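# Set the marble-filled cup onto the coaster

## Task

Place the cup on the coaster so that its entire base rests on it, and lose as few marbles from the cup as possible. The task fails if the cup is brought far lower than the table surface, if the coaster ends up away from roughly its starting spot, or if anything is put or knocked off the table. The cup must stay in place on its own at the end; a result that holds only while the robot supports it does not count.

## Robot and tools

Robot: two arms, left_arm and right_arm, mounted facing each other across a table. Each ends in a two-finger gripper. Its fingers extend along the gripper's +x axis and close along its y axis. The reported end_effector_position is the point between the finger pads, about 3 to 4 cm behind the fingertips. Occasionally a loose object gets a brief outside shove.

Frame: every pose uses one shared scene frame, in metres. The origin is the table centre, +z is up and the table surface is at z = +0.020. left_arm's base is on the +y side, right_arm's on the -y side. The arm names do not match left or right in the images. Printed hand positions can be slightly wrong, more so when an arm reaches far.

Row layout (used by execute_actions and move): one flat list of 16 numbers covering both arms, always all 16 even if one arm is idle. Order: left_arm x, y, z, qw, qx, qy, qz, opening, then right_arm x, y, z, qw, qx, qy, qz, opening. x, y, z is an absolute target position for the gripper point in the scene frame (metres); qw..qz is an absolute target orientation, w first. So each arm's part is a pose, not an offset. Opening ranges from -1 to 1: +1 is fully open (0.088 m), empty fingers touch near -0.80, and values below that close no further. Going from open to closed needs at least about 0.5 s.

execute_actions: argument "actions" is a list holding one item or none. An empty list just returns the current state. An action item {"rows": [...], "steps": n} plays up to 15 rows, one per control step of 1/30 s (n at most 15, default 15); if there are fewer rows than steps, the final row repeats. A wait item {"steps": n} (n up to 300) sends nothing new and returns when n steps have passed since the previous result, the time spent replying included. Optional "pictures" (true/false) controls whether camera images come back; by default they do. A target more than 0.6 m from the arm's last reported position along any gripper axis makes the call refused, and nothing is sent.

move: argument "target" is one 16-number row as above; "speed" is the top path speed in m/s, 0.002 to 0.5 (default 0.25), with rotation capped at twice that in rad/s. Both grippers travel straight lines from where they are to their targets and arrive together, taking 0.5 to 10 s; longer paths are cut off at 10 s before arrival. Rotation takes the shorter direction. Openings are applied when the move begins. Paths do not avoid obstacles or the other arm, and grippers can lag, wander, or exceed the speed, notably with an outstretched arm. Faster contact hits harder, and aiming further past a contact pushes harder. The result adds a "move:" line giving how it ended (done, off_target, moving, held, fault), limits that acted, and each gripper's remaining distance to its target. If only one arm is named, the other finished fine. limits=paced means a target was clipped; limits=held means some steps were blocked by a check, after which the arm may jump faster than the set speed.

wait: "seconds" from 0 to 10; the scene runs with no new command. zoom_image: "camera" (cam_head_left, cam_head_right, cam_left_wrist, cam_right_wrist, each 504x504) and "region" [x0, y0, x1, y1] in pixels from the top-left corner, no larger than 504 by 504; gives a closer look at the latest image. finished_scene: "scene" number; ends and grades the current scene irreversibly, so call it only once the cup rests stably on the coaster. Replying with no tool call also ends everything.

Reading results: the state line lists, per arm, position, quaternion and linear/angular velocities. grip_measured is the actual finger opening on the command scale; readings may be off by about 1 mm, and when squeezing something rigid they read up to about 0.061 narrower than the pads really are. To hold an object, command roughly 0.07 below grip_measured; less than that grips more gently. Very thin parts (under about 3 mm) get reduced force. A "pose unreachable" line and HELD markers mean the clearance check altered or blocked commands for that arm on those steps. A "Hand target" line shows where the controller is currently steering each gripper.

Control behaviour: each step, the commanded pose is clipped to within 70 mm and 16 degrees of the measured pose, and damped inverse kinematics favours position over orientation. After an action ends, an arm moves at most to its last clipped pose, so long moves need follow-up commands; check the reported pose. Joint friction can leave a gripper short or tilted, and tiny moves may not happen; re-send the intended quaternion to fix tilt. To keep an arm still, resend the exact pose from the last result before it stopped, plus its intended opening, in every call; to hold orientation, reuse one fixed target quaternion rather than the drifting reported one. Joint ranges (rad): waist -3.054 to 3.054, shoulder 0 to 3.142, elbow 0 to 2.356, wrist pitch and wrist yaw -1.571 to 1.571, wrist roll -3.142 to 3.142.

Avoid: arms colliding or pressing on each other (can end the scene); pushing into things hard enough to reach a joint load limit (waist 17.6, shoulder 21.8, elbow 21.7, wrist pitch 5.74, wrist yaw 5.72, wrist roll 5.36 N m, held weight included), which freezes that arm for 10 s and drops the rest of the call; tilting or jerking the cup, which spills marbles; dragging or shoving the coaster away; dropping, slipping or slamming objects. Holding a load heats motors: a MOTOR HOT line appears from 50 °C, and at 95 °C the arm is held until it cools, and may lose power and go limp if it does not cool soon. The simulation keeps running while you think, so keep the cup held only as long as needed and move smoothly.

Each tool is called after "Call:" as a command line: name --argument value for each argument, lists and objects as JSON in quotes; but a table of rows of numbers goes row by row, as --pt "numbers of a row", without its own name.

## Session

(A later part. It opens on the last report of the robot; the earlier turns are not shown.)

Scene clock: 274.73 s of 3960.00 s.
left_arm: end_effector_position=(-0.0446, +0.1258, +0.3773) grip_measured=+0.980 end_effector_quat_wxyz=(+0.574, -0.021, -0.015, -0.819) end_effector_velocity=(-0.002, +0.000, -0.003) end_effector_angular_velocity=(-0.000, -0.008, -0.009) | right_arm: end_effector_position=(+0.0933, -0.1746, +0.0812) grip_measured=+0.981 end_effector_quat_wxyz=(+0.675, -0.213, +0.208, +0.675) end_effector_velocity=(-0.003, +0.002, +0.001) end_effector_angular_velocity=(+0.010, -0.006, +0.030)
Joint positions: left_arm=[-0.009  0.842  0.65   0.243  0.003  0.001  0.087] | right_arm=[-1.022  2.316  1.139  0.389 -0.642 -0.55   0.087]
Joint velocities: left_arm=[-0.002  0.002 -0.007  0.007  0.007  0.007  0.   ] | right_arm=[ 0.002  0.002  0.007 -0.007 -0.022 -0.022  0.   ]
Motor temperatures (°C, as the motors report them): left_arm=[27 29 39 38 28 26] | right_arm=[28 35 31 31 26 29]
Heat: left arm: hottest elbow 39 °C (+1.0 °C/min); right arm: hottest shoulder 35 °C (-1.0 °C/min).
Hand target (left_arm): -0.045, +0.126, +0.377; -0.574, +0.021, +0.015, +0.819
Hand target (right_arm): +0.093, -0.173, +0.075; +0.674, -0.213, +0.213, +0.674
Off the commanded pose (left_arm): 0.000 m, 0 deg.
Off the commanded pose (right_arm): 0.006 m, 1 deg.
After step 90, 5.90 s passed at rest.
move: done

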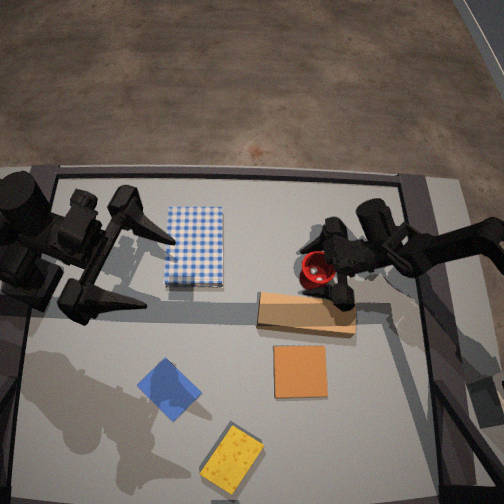

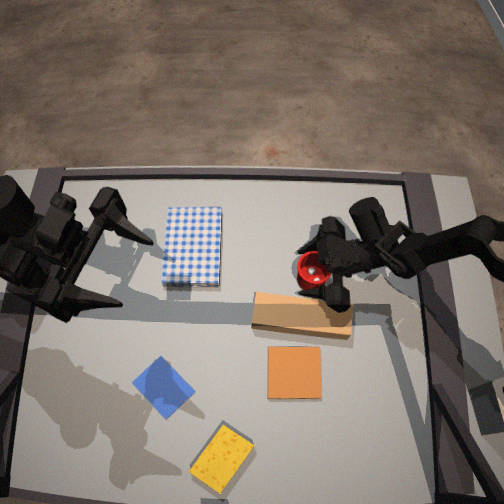

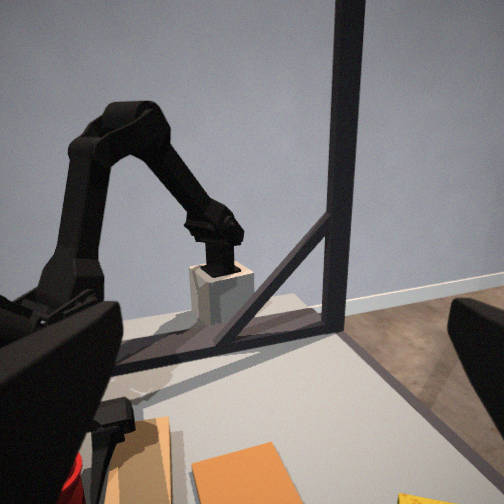

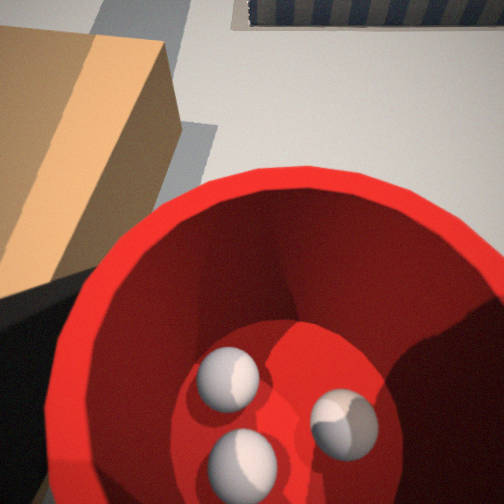

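Call:
execute_actions --actions '[{"rows":[[-0.0446,0.1258,0.3773,0.574,-0.021,-0.015,-0.819,1,0.093,-0.173,0.075,0.674,-0.2126,0.2126,0.674,0.95],[-0.0446,0.1258,0.3773,0.574,-0.021,-0.015,-0.819,1,0.093,-0.173,0.075,0.674,-0.2126,0.2126,0.674,0.92],[-0.0446,0.1258,0.3773,0.574,-0.021,-0.015,-0.819,1,0.093,-0.173,0.075,0.674,-0.2126,0.2126,0.674,0.89],[-0.0446,0.1258,0.3773,0.574,-0.021,-0.015,-0.819,1,0.093,-0.173,0.075,0.674,-0.2126,0.2126,0.674,0.86],[-0.0446,0.1258,0.3773,0.574,-0.021,-0.015,-0.819,1,0.093,-0.173,0.075,0.674,-0.2126,0.2126,0.674,0.83],[-0.0446,0.1258,0.3773,0.574,-0.021,-0.015,-0.819,1,0.093,-0.173,0.075,0.674,-0.2126,0.2126,0.674,0.80],[-0.0446,0.1258,0.3773,0.574,-0.021,-0.015,-0.819,1,0.093,-0.173,0.075,0.674,-0.2126,0.2126,0.674,0.78],[-0.0446,0.1258,0.3773,0.574,-0.021,-0.015,-0.819,1,0.093,-0.173,0.075,0.674,-0.2126,0.2126,0.674,0.76],[-0.0446,0.1258,0.3773,0.574,-0.021,-0.015,-0.819,1,0.093,-0.173,0.075,0.674,-0.2126,0.2126,0.674,0.74],[-0.0446,0.1258,0.3773,0.574,-0.021,-0.015,-0.819,1,0.093,-0.173,0.075,0.674,-0.2126,0.2126,0.674,0.72],[-0.0446,0.1258,0.3773,0.574,-0.021,-0.015,-0.819,1,0.093,-0.173,0.075,0.674,-0.2126,0.2126,0.674,0.70],[-0.0446,0.1258,0.3773,0.574,-0.021,-0.015,-0.819,1,0.093,-0.173,0.075,0.674,-0.2126,0.2126,0.674,0.68],[-0.0446,0.1258,0.3773,0.574,-0.021,-0.015,-0.819,1,0.093,-0.173,0.075,0.674,-0.2126,0.2126,0.674,0.66],[-0.0446,0.1258,0.3773,0.574,-0.021,-0.015,-0.819,1,0.093,-0.173,0.075,0.674,-0.2126,0.2126,0.674,0.64],[-0.0446,0.1258,0.3773,0.574,-0.021,-0.015,-0.819,1,0.093,-0.173,0.075,0.674,-0.2126,0.2126,0.674,0.62]],"steps":15}]'

Scene clock: 286.33 s of 3960.00 s.
left_arm: end_effector_position=(-0.0446, +0.1258, +0.3773) grip_measured=+0.980 end_effector_quat_wxyz=(+0.574, -0.021, -0.015, -0.819) end_effector_velocity=(-0.001, +0.001, -0.002) end_effector_angular_velocity=(+0.010, +0.005, -0.000) | right_arm: end_effector_position=(+0.0932, -0.1745, +0.0806) grip_measured=+0.693 end_effector_quat_wxyz=(+0.675, -0.213, +0.209, +0.675) end_effector_velocity=(-0.001, -0.001, -0.000) end_effector_angular_velocity=(-0.001, +0.015, -0.001)
Joint positions: left_arm=[-0.009  0.842  0.65   0.243  0.003  0.001  0.087] | right_arm=[-1.022  2.318  1.14   0.389 -0.642 -0.549  0.073]
Joint velocities: left_arm=[-0.007 -0.002 -0.002 -0.007 -0.007 -0.007 -0.   ] | right_arm=[-0.002 -0.002 -0.002 -0.007 -0.007  0.007 -0.029]
Motor temperatures (°C, as the motors report them): left_arm=[27 29 39 38 28 26] | right_arm=[28 35 32 31 26 29]
Heat: left arm: hottest elbow 39 °C (+1.0 °C/min); right arm: hottest shoulder 35 °C (+0.0 °C/min).
Hand target (left_arm): -0.045, +0.126, +0.377; -0.574, +0.021, +0.015, +0.819
Hand target (right_arm): +0.093, -0.173, +0.075; +0.674, -0.213, +0.213, +0.674
Off the commanded pose (left_arm): 0.000 m, 0 deg.
Off the commanded pose (right_arm): 0.006 m, 0 deg.
Steps of this call (steps 1 to 90: nothing new was sent; then 8.10 s passed at rest; steps 91 to 105: all 15 steps of this action). Readings (end_effector_position):
91: left_arm (-0.0446, +0.1258, +0.3773) | right_arm (+0.0933, -0.1744, +0.0808)
92: left_arm (-0.0446, +0.1258, +0.3773) | right_arm (+0.0933, -0.1744, +0.0808)
94: left_arm (-0.0446, +0.1258, +0.3773) | right_arm (+0.0933, -0.1744, +0.0808)
98: left_arm (-0.0446, +0.1258, +0.3773) | right_arm (+0.0932, -0.1745, +0.0806)
105: the state above

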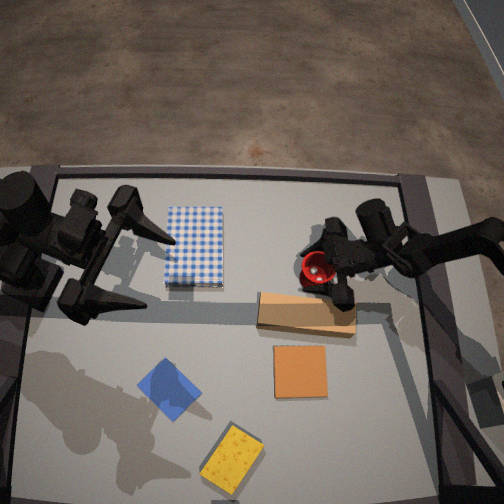

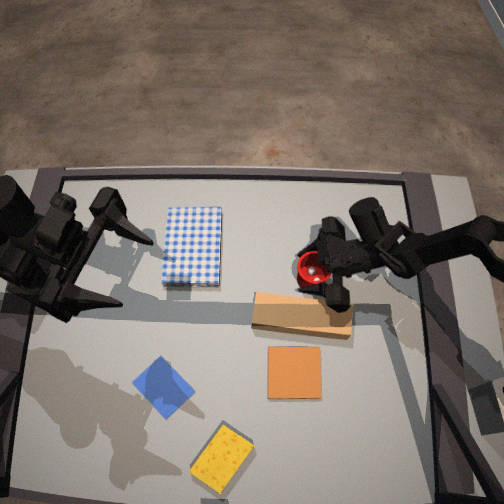

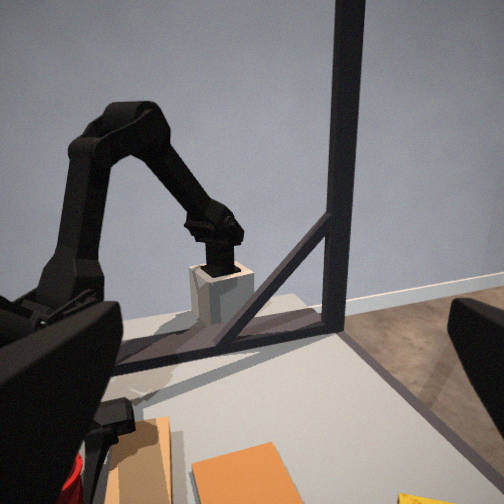

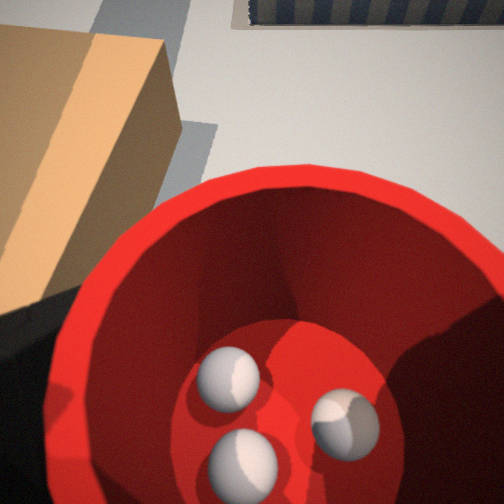

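Still closing; check where it settles.

Call:
execute_actions --actions '[{"rows":[[-0.0446,0.1258,0.3773,0.574,-0.021,-0.015,-0.819,1,0.093,-0.173,0.075,0.674,-0.2126,0.2126,0.674,0.62]],"steps":10}]'

Scene clock: 289.23 s of 3960.00 s.
left_arm: end_effector_position=(-0.0446, +0.1258, +0.3773) grip_measured=+0.980 end_effector_quat_wxyz=(+0.574, -0.021, -0.015, -0.819) end_effector_velocity=(+0.000, +0.000, -0.002) end_effector_angular_velocity=(+0.015, +0.018, +0.004) | right_arm: end_effector_position=(+0.0933, -0.1744, +0.0807) grip_measured=+0.623 end_effector_quat_wxyz=(+0.675, -0.213, +0.208, +0.675) end_effector_velocity=(+0.002, -0.004, -0.003) end_effector_angular_velocity=(-0.012, -0.001, -0.008)
Joint positions: left_arm=[-0.009  0.842  0.65   0.243  0.003  0.001  0.087] | right_arm=[-1.022  2.318  1.14   0.389 -0.642 -0.549  0.07 ]
Joint velocities: left_arm=[-0.002 -0.002 -0.002 -0.007 -0.007 -0.022  0.   ] | right_arm=[-0.007  0.002 -0.002 -0.007  0.007 -0.007 -0.   ]
Motor temperatures (°C, as the motors report them): left_arm=[27 29 39 38 28 26] | right_arm=[28 35 32 31 26 29]
Heat: left arm: hottest elbow 39 °C (+0.0 °C/min); right arm: hottest shoulder 35 °C (+0.0 °C/min).
Hand target (left_arm): -0.045, +0.126, +0.377; -0.574, +0.021, +0.015, +0.819
Hand target (right_arm): +0.093, -0.173, +0.075; +0.674, -0.213, +0.213, +0.674
Off the commanded pose (left_arm): 0.000 m, 0 deg.
Off the commanded pose (right_arm): 0.006 m, 1 deg.
Steps of this call (steps 1 to 77: nothing new was sent; steps 78 to 87: all 10 steps of this action). Readings (end_effector_position):
78: left_arm (-0.0446, +0.1258, +0.3773) | right_arm (+0.0932, -0.1745, +0.0806)
79: left_arm (-0.0446, +0.1258, +0.3773) | right_arm (+0.0932, -0.1745, +0.0806)
81: left_arm (-0.0446, +0.1258, +0.3773) | right_arm (+0.0933, -0.1744, +0.0807)
85: left_arm (-0.0446, +0.1258, +0.3773) | right_arm (+0.0933, -0.1744, +0.0807)
87: the state above

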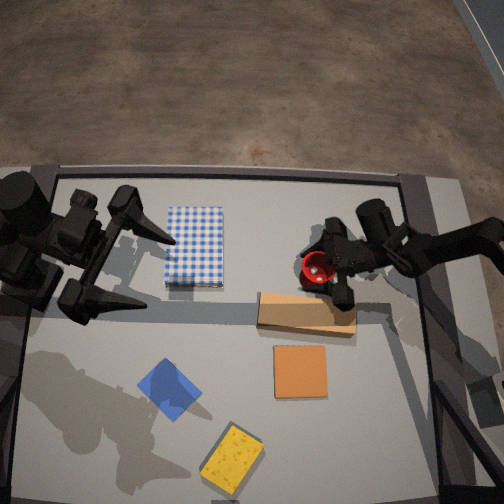

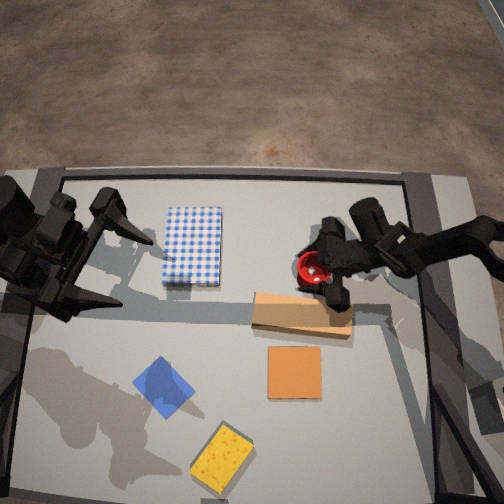

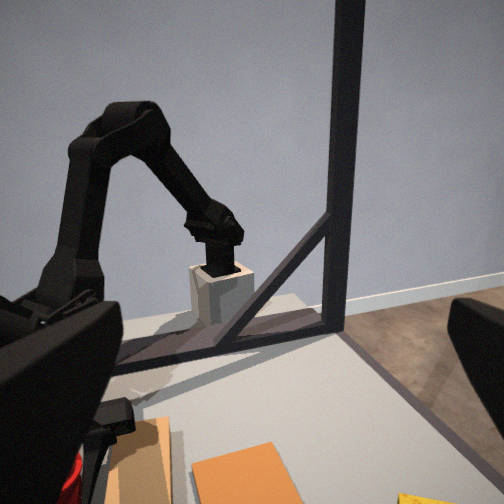

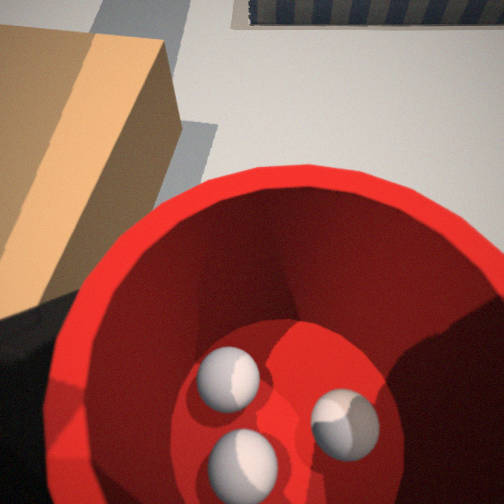

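Call:
execute_actions --actions '[{"rows":[[-0.0446,0.1258,0.3773,0.574,-0.021,-0.015,-0.819,1,0.093,-0.173,0.075,0.674,-0.2126,0.2126,0.674,0.60],[-0.0446,0.1258,0.3773,0.574,-0.021,-0.015,-0.819,1,0.093,-0.173,0.075,0.674,-0.2126,0.2126,0.674,0.58],[-0.0446,0.1258,0.3773,0.574,-0.021,-0.015,-0.819,1,0.093,-0.173,0.075,0.674,-0.2126,0.2126,0.674,0.56],[-0.0446,0.1258,0.3773,0.574,-0.021,-0.015,-0.819,1,0.093,-0.173,0.075,0.674,-0.2126,0.2126,0.674,0.54],[-0.0446,0.1258,0.3773,0.574,-0.021,-0.015,-0.819,1,0.093,-0.173,0.075,0.674,-0.2126,0.2126,0.674,0.52],[-0.0446,0.1258,0.3773,0.574,-0.021,-0.015,-0.819,1,0.093,-0.173,0.075,0.674,-0.2126,0.2126,0.674,0.50],[-0.0446,0.1258,0.3773,0.574,-0.021,-0.015,-0.819,1,0.093,-0.173,0.075,0.674,-0.2126,0.2126,0.674,0.48],[-0.0446,0.1258,0.3773,0.574,-0.021,-0.015,-0.819,1,0.093,-0.173,0.075,0.674,-0.2126,0.2126,0.674,0.46],[-0.0446,0.1258,0.3773,0.574,-0.021,-0.015,-0.819,1,0.093,-0.173,0.075,0.674,-0.2126,0.2126,0.674,0.44],[-0.0446,0.1258,0.3773,0.574,-0.021,-0.015,-0.819,1,0.093,-0.173,0.075,0.674,-0.2126,0.2126,0.674,0.42],[-0.0446,0.1258,0.3773,0.574,-0.021,-0.015,-0.819,1,0.093,-0.173,0.075,0.674,-0.2126,0.2126,0.674,0.40]],"steps":15}]'

Call:
execute_actions --actions '[{"rows":[[-0.0446,0.1258,0.3773,0.574,-0.021,-0.015,-0.819,1,0.093,-0.173,0.075,0.674,-0.2126,0.2126,0.674,0.40]],"steps":10}]' --pictures false

Scene clock: 299.17 s of 3960.00 s.
left_arm: end_effector_position=(-0.0446, +0.1258, +0.3773) grip_measured=+0.980 end_effector_quat_wxyz=(+0.574, -0.021, -0.015, -0.819) end_effector_velocity=(+0.002, +0.000, -0.006) end_effector_angular_velocity=(+0.023, -0.000, +0.009) | right_arm: end_effector_position=(+0.0931, -0.1743, +0.0807) grip_measured=+0.429 end_effector_quat_wxyz=(+0.675, -0.213, +0.208, +0.675) end_effector_velocity=(-0.003, -0.001, +0.001) end_effector_angular_velocity=(+0.006, +0.010, +0.017)
Joint positions: left_arm=[-0.009  0.842  0.65   0.243  0.003  0.001  0.087] | right_arm=[-1.021  2.318  1.14   0.389 -0.642 -0.549  0.06 ]
Joint velocities: left_arm=[ 0.002 -0.007 -0.007 -0.022 -0.007 -0.007 -0.   ] | right_arm=[-0.002 -0.002 -0.002 -0.007 -0.022 -0.007 -0.007]
Motor temperatures (°C, as the motors report them): left_arm=[27 29 39 38 28 26] | right_arm=[28 35 32 31 26 29]
Heat: left arm: hottest elbow 39 °C (+0.0 °C/min); right arm: hottest shoulder 35 °C (+1.0 °C/min).
Hand target (left_arm): -0.045, +0.126, +0.377; -0.574, +0.021, +0.015, +0.819
Hand target (right_arm): +0.093, -0.173, +0.075; +0.674, -0.213, +0.213, +0.674
Off the commanded pose (left_arm): 0.000 m, 0 deg.
Off the commanded pose (right_arm): 0.006 m, 1 deg.
Steps of this call (steps 1 to 90: nothing new was sent; then 6.43 s passed at rest; steps 91 to 105: all 15 steps of this action). Readings (end_effector_position):
91: left_arm (-0.0446, +0.1258, +0.3773) | right_arm (+0.0933, -0.1744, +0.0807)
92: left_arm (-0.0446, +0.1258, +0.3773) | right_arm (+0.0933, -0.1744, +0.0807)
94: left_arm (-0.0446, +0.1258, +0.3773) | right_arm (+0.0933, -0.1744, +0.0807)
98: left_arm (-0.0446, +0.1258, +0.3773) | right_arm (+0.0931, -0.1743, +0.0807)
105: the state above

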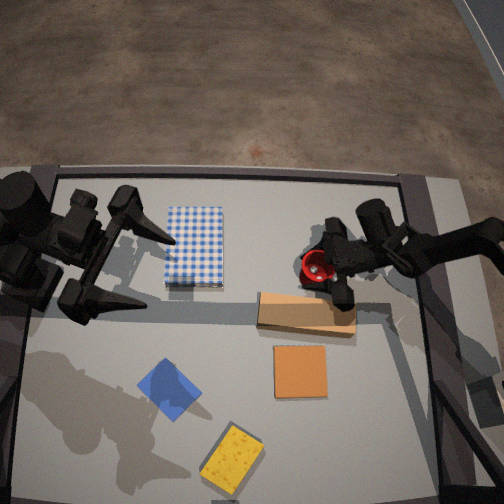

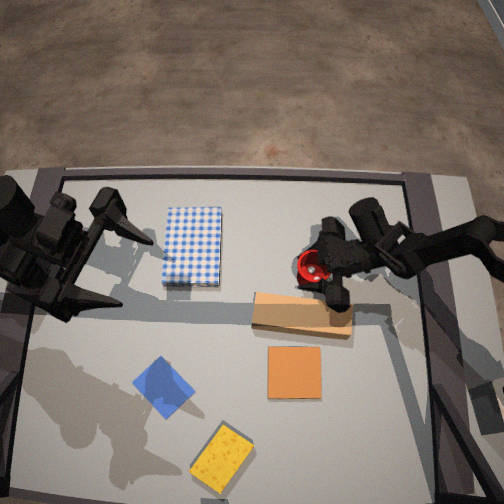

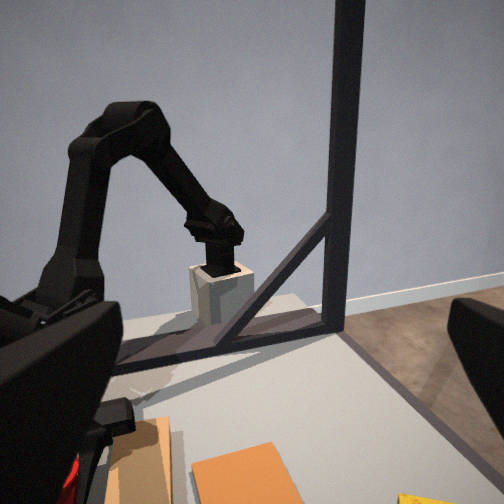

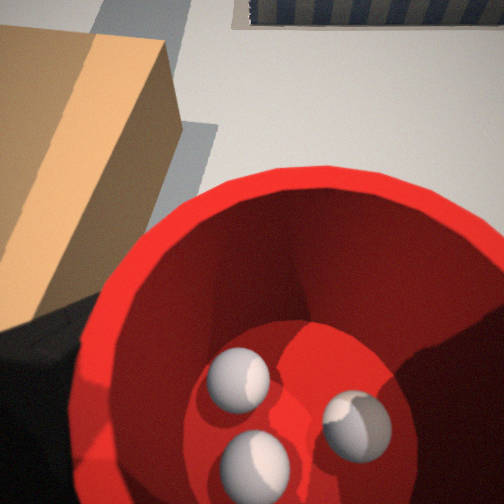

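Scene clock: 299.50 s of 3960.00 s.
left_arm: end_effector_position=(-0.0446, +0.1258, +0.3773) grip_measured=+0.980 end_effector_quat_wxyz=(+0.574, -0.021, -0.015, -0.819) end_effector_velocity=(+0.005, -0.001, -0.002) end_effector_angular_velocity=(+0.005, -0.008, +0.035) | right_arm: end_effector_position=(+0.0931, -0.1743, +0.0807) grip_measured=+0.415 end_effector_quat_wxyz=(+0.675, -0.213, +0.208, +0.675) end_effector_velocity=(+0.000, -0.003, -0.003) end_effector_angular_velocity=(-0.012, -0.013, +0.005)
Joint positions: left_arm=[-0.009  0.842  0.65   0.243  0.003  0.001  0.087] | right_arm=[-1.021  2.318  1.14   0.389 -0.642 -0.549  0.059]
Joint velocities: left_arm=[-0.002 -0.002 -0.002 -0.007 -0.037  0.007 -0.   ] | right_arm=[-0.002  0.002 -0.002 -0.007  0.007 -0.022 -0.001]
Motor temperatures (°C, as the motors report them): left_arm=[27 29 39 38 28 26] | right_arm=[28 35 32 31 26 29]
Heat: left arm: hottest elbow 39 °C (+0.0 °C/min); right arm: hottest shoulder 35 °C (+1.0 °C/min).
Hand target (left_arm): -0.045, +0.126, +0.377; -0.574, +0.021, +0.015, +0.819
Hand target (right_arm): +0.093, -0.173, +0.075; +0.674, -0.213, +0.213, +0.674
Off the commanded pose (left_arm): 0.000 m, 0 deg.
Off the commanded pose (right_arm): 0.006 m, 1 deg.
Steps of this call (steps 1 to 10: all 10 steps of this action). Readings (end_effector_position):
1: left_arm (-0.0446, +0.1258, +0.3773) | right_arm (+0.0931, -0.1743, +0.0807)
2: left_arm (-0.0446, +0.1258, +0.3773) | right_arm (+0.0931, -0.1743, +0.0807)
4: left_arm (-0.0446, +0.1258, +0.3773) | right_arm (+0.0931, -0.1743, +0.0807)
8: left_arm (-0.0446, +0.1258, +0.3773) | right_arm (+0.0931, -0.1743, +0.0807)
10: the state above

Call:
execute_actions --actions '[{"rows":[[-0.0446,0.1258,0.3773,0.574,-0.021,-0.015,-0.819,1,0.093,-0.173,0.075,0.674,-0.2126,0.2126,0.674,0.38],[-0.0446,0.1258,0.3773,0.574,-0.021,-0.015,-0.819,1,0.093,-0.173,0.075,0.674,-0.2126,0.2126,0.674,0.36],[-0.0446,0.1258,0.3773,0.574,-0.021,-0.015,-0.819,1,0.093,-0.173,0.075,0.674,-0.2126,0.2126,0.674,0.34],[-0.0446,0.1258,0.3773,0.574,-0.021,-0.015,-0.819,1,0.093,-0.173,0.075,0.674,-0.2126,0.2126,0.674,0.32]],"steps":15}]'

Scene clock: 306.13 s of 3960.00 s.
left_arm: end_effector_position=(-0.0446, +0.1258, +0.3773) grip_measured=+0.980 end_effector_quat_wxyz=(+0.574, -0.021, -0.015, -0.819) end_effector_velocity=(-0.002, +0.001, -0.002) end_effector_angular_velocity=(+0.009, +0.004, -0.010) | right_arm: end_effector_position=(+0.0931, -0.1743, +0.0807) grip_measured=+0.405 end_effector_quat_wxyz=(+0.675, -0.212, +0.209, +0.675) end_effector_velocity=(-0.004, -0.002, +0.001) end_effector_angular_velocity=(-0.000, +0.017, +0.017)
Joint positions: left_arm=[-0.009  0.842  0.65   0.243  0.003  0.001  0.087] | right_arm=[-1.021  2.318  1.14   0.389 -0.642 -0.549  0.059]
Joint velocities: left_arm=[-0.002 -0.002 -0.002 -0.007  0.007 -0.007 -0.   ] | right_arm=[-0.002 -0.007 -0.002 -0.022 -0.022 -0.007 -0.   ]
Motor temperatures (°C, as the motors report them): left_arm=[27 29 39 38 28 26] | right_arm=[28 35 32 31 26 29]
Heat: left arm: hottest elbow 39 °C (+0.0 °C/min); right arm: hottest shoulder 35 °C (+1.0 °C/min).
Hand target (left_arm): -0.045, +0.126, +0.377; -0.574, +0.021, +0.015, +0.819
Hand target (right_arm): +0.093, -0.173, +0.075; +0.674, -0.213, +0.213, +0.674
Off the commanded pose (left_arm): 0.000 m, 0 deg.
Off the commanded pose (right_arm): 0.006 m, 0 deg.
Steps of this call (steps 1 to 90: nothing new was sent; then 3.13 s passed at rest; steps 91 to 105: all 15 steps of this action). Readings (end_effector_position):
91: left_arm (-0.0446, +0.1258, +0.3773) | right_arm (+0.0931, -0.1743, +0.0807)
92: left_arm (-0.0446, +0.1258, +0.3773) | right_arm (+0.0931, -0.1743, +0.0807)
94: left_arm (-0.0446, +0.1258, +0.3773) | right_arm (+0.0931, -0.1743, +0.0807)
98: left_arm (-0.0446, +0.1258, +0.3773) | right_arm (+0.0931, -0.1743, +0.0807)
105: the state above

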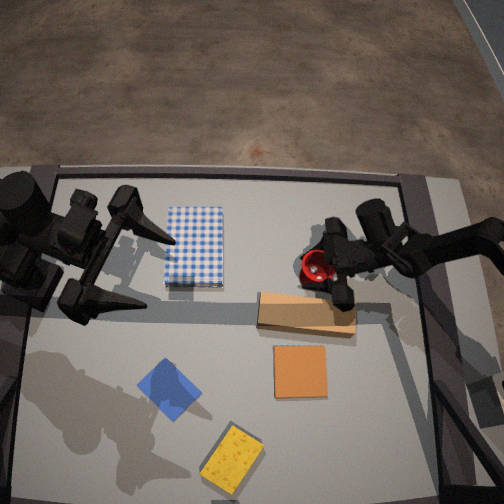

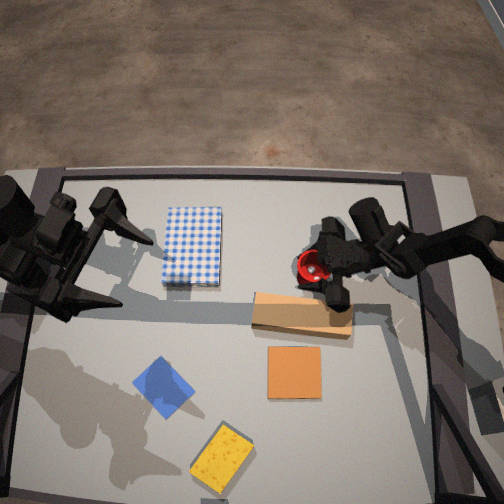

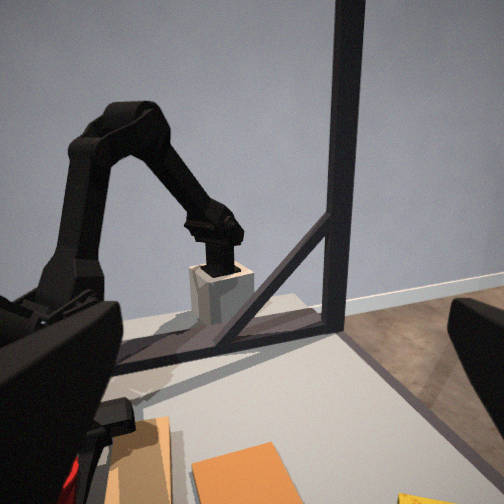

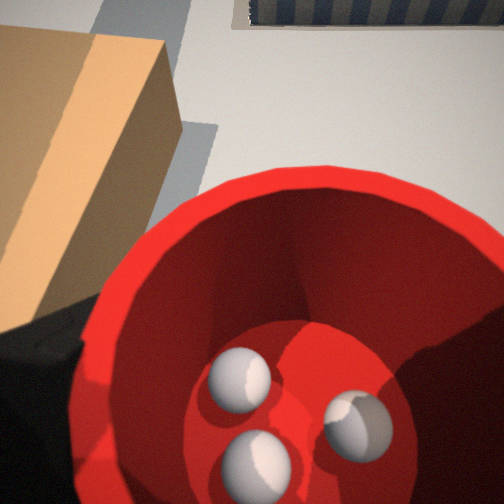

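Call:
move --target '[-0.0446,0.1258,0.3773,0.574,-0.021,-0.015,-0.819,1, 0.093,-0.175,0.155,0.674,-0.2126,0.2126,0.674,0.32]' --speed 0.06

Scene clock: 322.13 s of 3960.00 s.
left_arm: end_effector_position=(-0.0446, +0.1258, +0.3773) grip_measured=+0.980 end_effector_quat_wxyz=(+0.574, -0.021, -0.015, -0.819) end_effector_velocity=(+0.000, +0.000, -0.002) end_effector_angular_velocity=(+0.015, +0.018, +0.004) | right_arm: end_effector_position=(+0.0896, -0.1776, +0.1442) grip_measured=+0.405 end_effector_quat_wxyz=(+0.670, -0.212, +0.225, +0.675) end_effector_velocity=(-0.004, -0.004, -0.004) end_effector_angular_velocity=(-0.021, +0.024, +0.007)
Joint positions: left_arm=[-0.009  0.842  0.65   0.243  0.003  0.001  0.087] | right_arm=[-1.021  2.124  1.164  0.138 -0.642 -0.549  0.059]
Joint velocities: left_arm=[-0.002 -0.002 -0.002 -0.007 -0.007 -0.022 -0.   ] | right_arm=[-0.002 -0.002 -0.002 -0.037 -0.007 -0.007 -0.   ]
Motor temperatures (°C, as the motors report them): left_arm=[27 29 40 38 28 26] | right_arm=[28 35 32 31 26 29]
Heat: left arm: hottest elbow 40 °C (+1.0 °C/min); right arm: hottest shoulder 35 °C (-1.0 °C/min).
Hand target (left_arm): -0.045, +0.126, +0.377; -0.574, +0.021, +0.015, +0.819
Hand target (right_arm): +0.093, -0.175, +0.155; +0.674, -0.213, +0.213, +0.674
Off the commanded pose (left_arm): 0.000 m, 0 deg.
Off the commanded pose (right_arm): 0.012 m, 1 deg.
After step 90, 11.40 s passed at rest.
move: off_target (right_arm)

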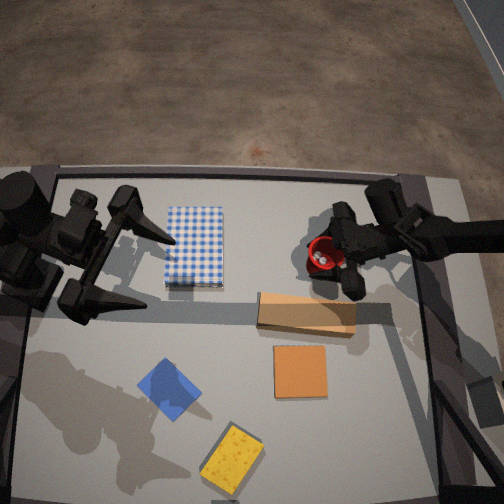

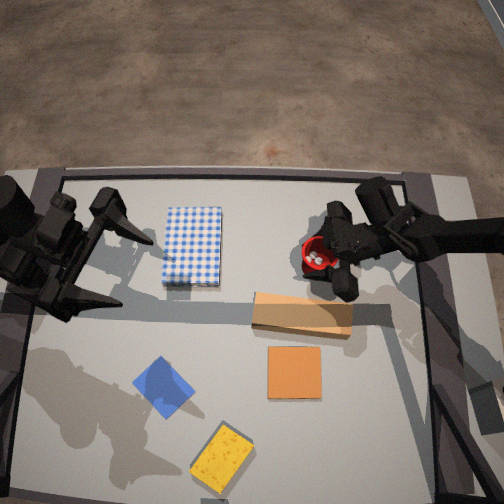

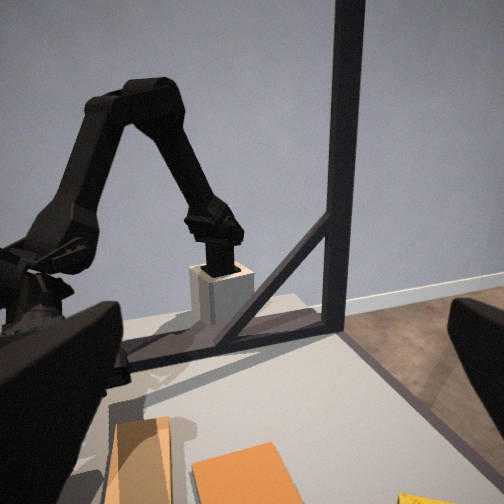

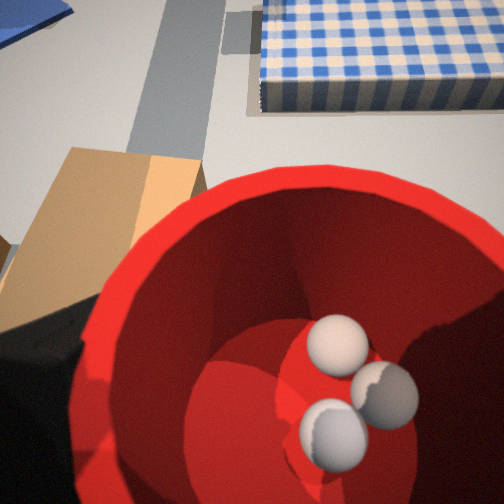

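Call:
move --target '[-0.0446,0.1258,0.3773,0.574,-0.021,-0.015,-0.819,1, -0.11,-0.132,0.16,0.674,-0.2126,0.2126,0.674,0.32]' --speed 0.08

Scene clock: 329.57 s of 3960.00 s.
left_arm: end_effector_position=(-0.0446, +0.1258, +0.3773) grip_measured=+0.980 end_effector_quat_wxyz=(+0.574, -0.021, -0.015, -0.819) end_effector_velocity=(+0.003, -0.000, -0.002) end_effector_angular_velocity=(+0.010, +0.005, +0.019) | right_arm: end_effector_position=(-0.1075, -0.1319, +0.1562) grip_measured=+0.405 end_effector_quat_wxyz=(+0.673, -0.218, +0.215, +0.674) end_effector_velocity=(-0.001, -0.003, -0.004) end_effector_angular_velocity=(-0.022, -0.004, +0.001)
Joint positions: left_arm=[-0.009  0.842  0.65   0.243  0.003  0.001  0.087] | right_arm=[-0.479  1.903  0.815  0.448 -0.223 -0.167  0.059]
Joint velocities: left_arm=[-0.002 -0.002 -0.002 -0.007 -0.022 -0.007 -0.   ] | right_arm=[ 0.002 -0.002 -0.002 -0.022  0.007 -0.007 -0.   ]
Motor temperatures (°C, as the motors report them): left_arm=[27 29 40 38 28 26] | right_arm=[28 37 32 31 26 29]
Heat: left arm: hottest elbow 40 °C (+1.0 °C/min); right arm: hottest shoulder 37 °C (+2.0 °C/min).
Hand target (left_arm): -0.045, +0.126, +0.377; -0.574, +0.021, +0.015, +0.819
Hand target (right_arm): -0.109, -0.133, +0.159; +0.674, -0.216, +0.213, +0.674
Off the commanded pose (left_arm): 0.000 m, 0 deg.
Off the commanded pose (right_arm): 0.005 m, 1 deg.
After step 90, 1.50 s passed at rest.
move: done

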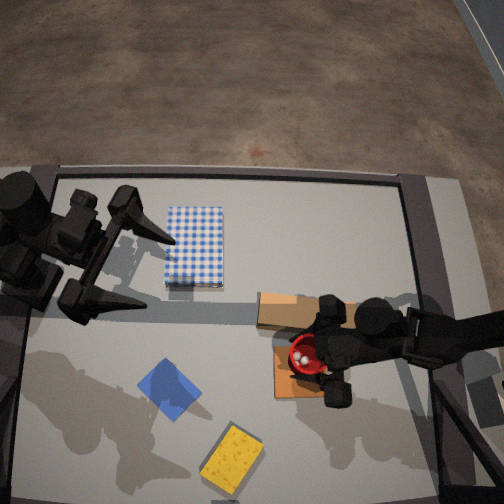

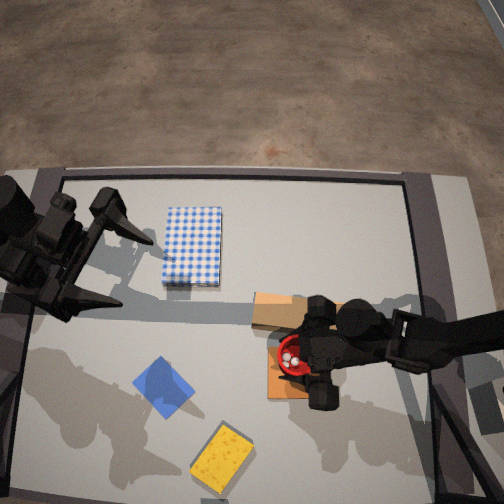

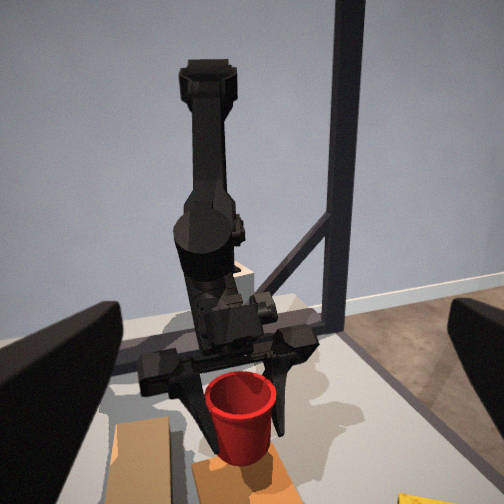

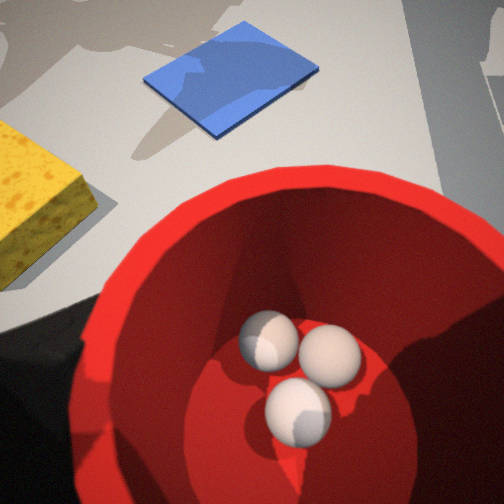

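Call:
move --target '[-0.0446,0.1258,0.3773,0.574,-0.021,-0.015,-0.819,1, -0.122,-0.14,0.102,0.674,-0.2126,0.2126,0.674,0.32]' --speed 0.05

Scene clock: 340.10 s of 3960.00 s.
left_arm: end_effector_position=(-0.0446, +0.1258, +0.3773) grip_measured=+0.980 end_effector_quat_wxyz=(+0.574, -0.021, -0.015, -0.819) end_effector_velocity=(-0.002, +0.001, -0.002) end_effector_angular_velocity=(+0.004, -0.010, -0.009) | right_arm: end_effector_position=(-0.1199, -0.1364, +0.1105) grip_measured=+0.405 end_effector_quat_wxyz=(+0.676, -0.208, +0.204, +0.676) end_effector_velocity=(-0.000, -0.000, -0.000) end_effector_angular_velocity=(+0.003, -0.003, +0.008)
Joint positions: left_arm=[-0.009  0.842  0.65   0.243  0.003  0.001  0.087] | right_arm=[-0.446  2.063  0.733  0.724 -0.198 -0.143  0.059]
Joint velocities: left_arm=[-0.002 -0.002 -0.002 -0.007  0.007  0.007 -0.   ] | right_arm=[-0.002  0.002 -0.002  0.007 -0.007 -0.007 -0.   ]
Motor temperatures (°C, as the motors report them): left_arm=[27 29 40 38 28 26] | right_arm=[28 37 32 32 26 29]
Heat: left arm: hottest elbow 40 °C (+1.0 °C/min); right arm: hottest shoulder 37 °C (+2.0 °C/min).
Hand target (left_arm): -0.045, +0.126, +0.377; -0.574, +0.021, +0.015, +0.819
Hand target (right_arm): -0.122, -0.140, +0.102; +0.674, -0.213, +0.212, +0.674
Off the commanded pose (left_arm): 0.000 m, 0 deg.
Off the commanded pose (right_arm): 0.009 m, 1 deg.
After step 90, 6.07 s passed at rest.
move: off_target (right_arm)

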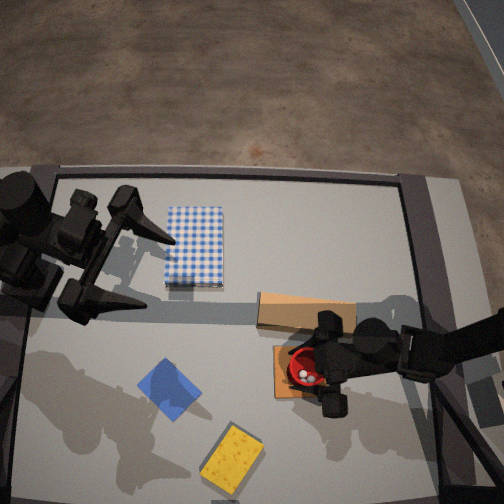

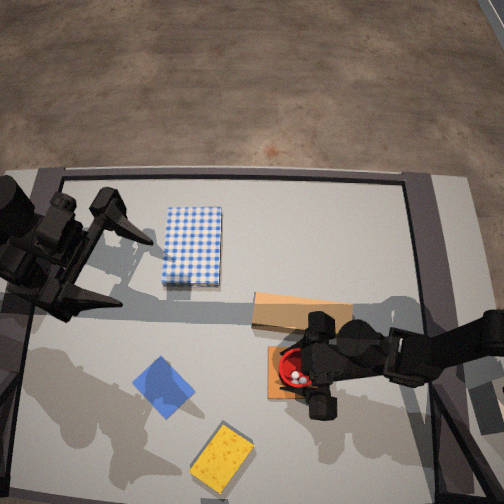

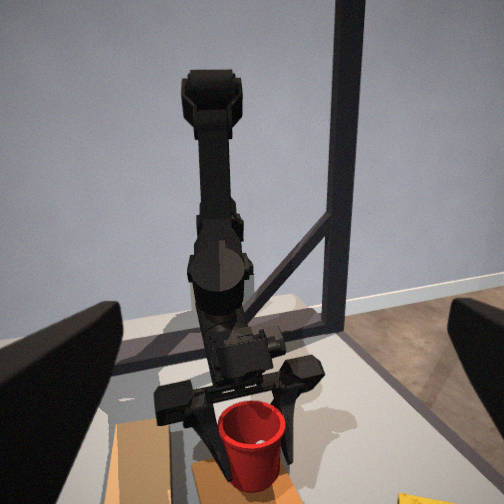

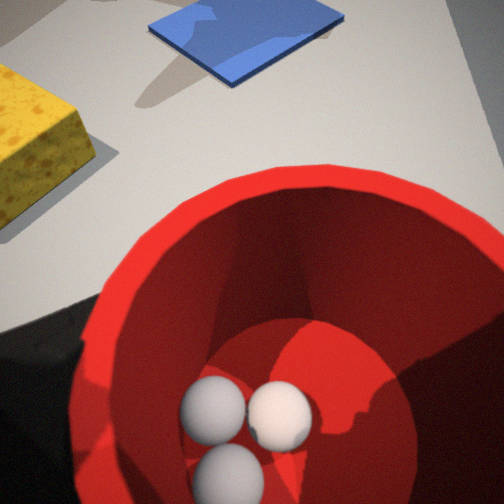

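Call:
zoom_image --camera "cam_head_left" --region '[250, 320, 370, 420]'

Region (250, 320, 370, 420) of cam_head_left's 504x504 image, scaled by 4.200, with more detail than that image has.

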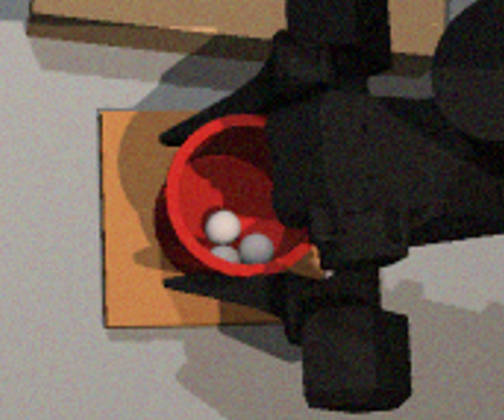

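Call:
move --target '[-0.0446,0.1258,0.3773,0.574,-0.021,-0.015,-0.819,1, -0.127,-0.138,0.084,0.674,-0.2126,0.2126,0.674,0.32]' --speed 0.02

Scene clock: 348.63 s of 3960.00 s.
left_arm: end_effector_position=(-0.0446, +0.1258, +0.3773) grip_measured=+0.980 end_effector_quat_wxyz=(+0.574, -0.021, -0.015, -0.819) end_effector_velocity=(-0.002, +0.001, -0.002) end_effector_angular_velocity=(+0.014, +0.018, -0.011) | right_arm: end_effector_position=(-0.1253, -0.1356, +0.0908) grip_measured=+0.405 end_effector_quat_wxyz=(+0.676, -0.209, +0.206, +0.676) end_effector_velocity=(+0.004, -0.001, -0.001) end_effector_angular_velocity=(-0.000, -0.019, -0.016)
Joint positions: left_arm=[-0.009  0.842  0.65   0.243  0.003  0.001  0.087] | right_arm=[-0.429  2.142  0.733  0.801 -0.184 -0.132  0.059]
Joint velocities: left_arm=[-0.002 -0.002 -0.002 -0.007  0.007 -0.022 -0.   ] | right_arm=[-0.002  0.002 -0.002  0.007  0.022 -0.007  0.   ]
Motor temperatures (°C, as the motors report them): left_arm=[27 29 40 39 28 26] | right_arm=[28 36 32 32 26 29]
Heat: left arm: hottest elbow 40 °C (+1.0 °C/min); right arm: hottest shoulder 36 °C (+1.0 °C/min).
Hand target (left_arm): -0.045, +0.126, +0.377; -0.574, +0.021, +0.015, +0.819
Hand target (right_arm): -0.127, -0.138, +0.084; +0.674, -0.213, +0.213, +0.674
Off the commanded pose (left_arm): 0.000 m, 0 deg.
Off the commanded pose (right_arm): 0.007 m, 1 deg.
After step 90, 3.87 s passed at rest.
move: done

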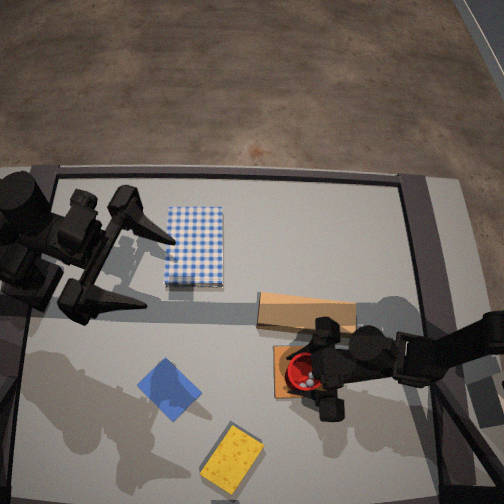

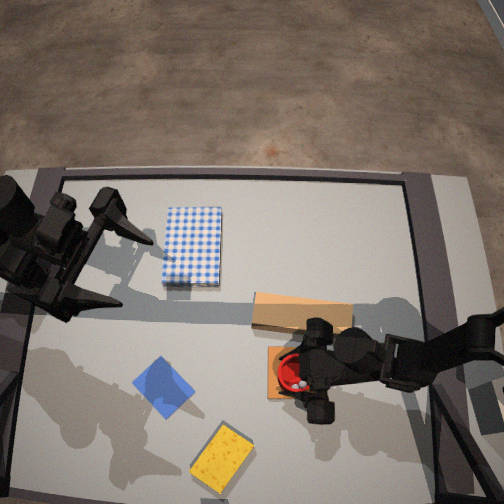

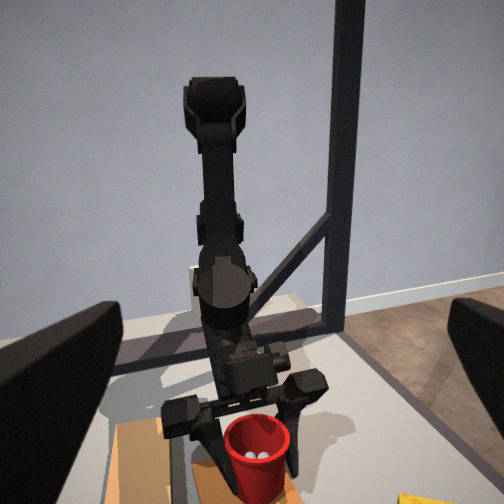

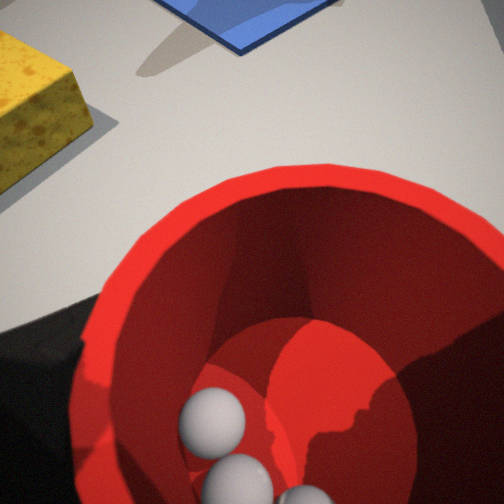

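Call:
move --target '[-0.0446,0.1258,0.3773,0.574,-0.021,-0.015,-0.819,1, -0.127,-0.138,0.079,0.674,-0.2126,0.2126,0.674,0.32]' --speed 0.01

Scene clock: 355.83 s of 3960.00 s.
left_arm: end_effector_position=(-0.0446, +0.1258, +0.3773) grip_measured=+0.980 end_effector_quat_wxyz=(+0.574, -0.021, -0.015, -0.819) end_effector_velocity=(+0.003, -0.000, -0.002) end_effector_angular_velocity=(+0.010, +0.005, +0.019) | right_arm: end_effector_position=(-0.1254, -0.1349, +0.0880) grip_measured=+0.405 end_effector_quat_wxyz=(+0.677, -0.207, +0.203, +0.676) end_effector_velocity=(+0.002, -0.001, -0.001) end_effector_angular_velocity=(+0.001, -0.011, -0.004)
Joint positions: left_arm=[-0.009  0.842  0.65   0.243  0.003  0.001  0.087] | right_arm=[-0.428  2.159  0.733  0.825 -0.184 -0.131  0.059]
Joint velocities: left_arm=[-0.002 -0.002 -0.002 -0.007 -0.022 -0.007 -0.   ] | right_arm=[-0.002  0.002 -0.002  0.007  0.007 -0.007 -0.   ]
Motor temperatures (°C, as the motors report them): left_arm=[27 29 40 39 28 26] | right_arm=[28 35 31 33 26 29]
Heat: left arm: hottest elbow 40 °C (+1.0 °C/min); right arm: hottest shoulder 35 °C (+0.0 °C/min).
Hand target (left_arm): -0.045, +0.126, +0.377; -0.574, +0.021, +0.015, +0.819
Hand target (right_arm): -0.127, -0.138, +0.079; +0.674, -0.213, +0.213, +0.674
Off the commanded pose (left_arm): 0.000 m, 0 deg.
Off the commanded pose (right_arm): 0.010 m, 1 deg.
After step 90, 2.77 s passed at rest.
move: off_target (right_arm)

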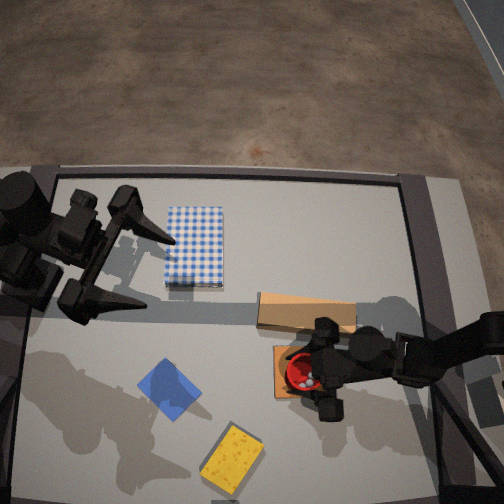

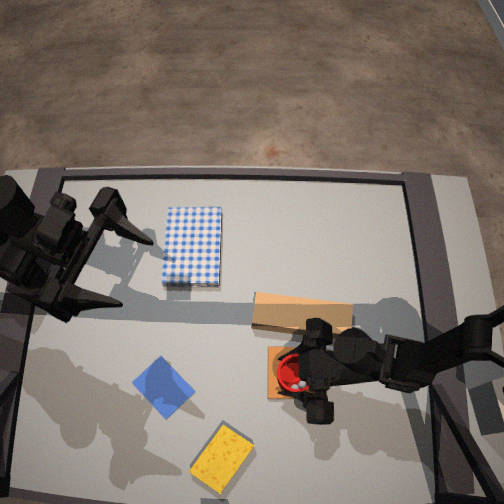

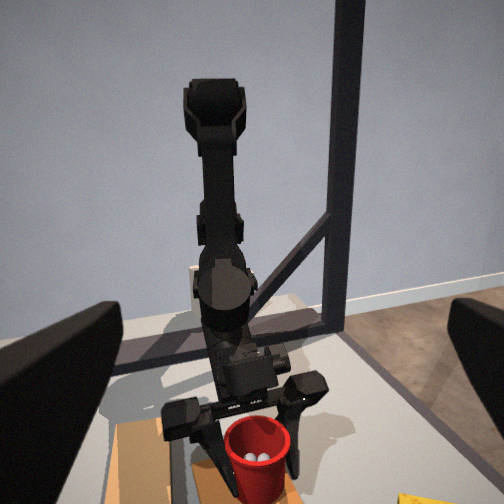

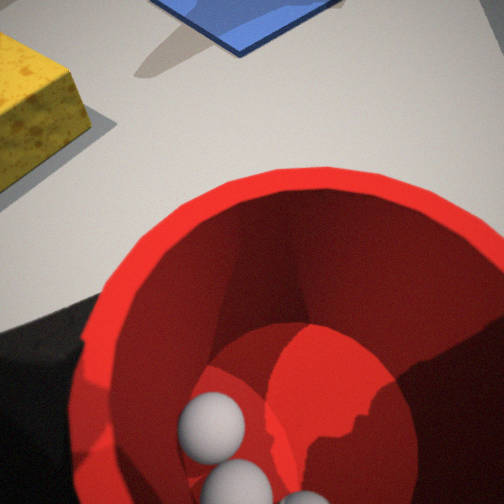

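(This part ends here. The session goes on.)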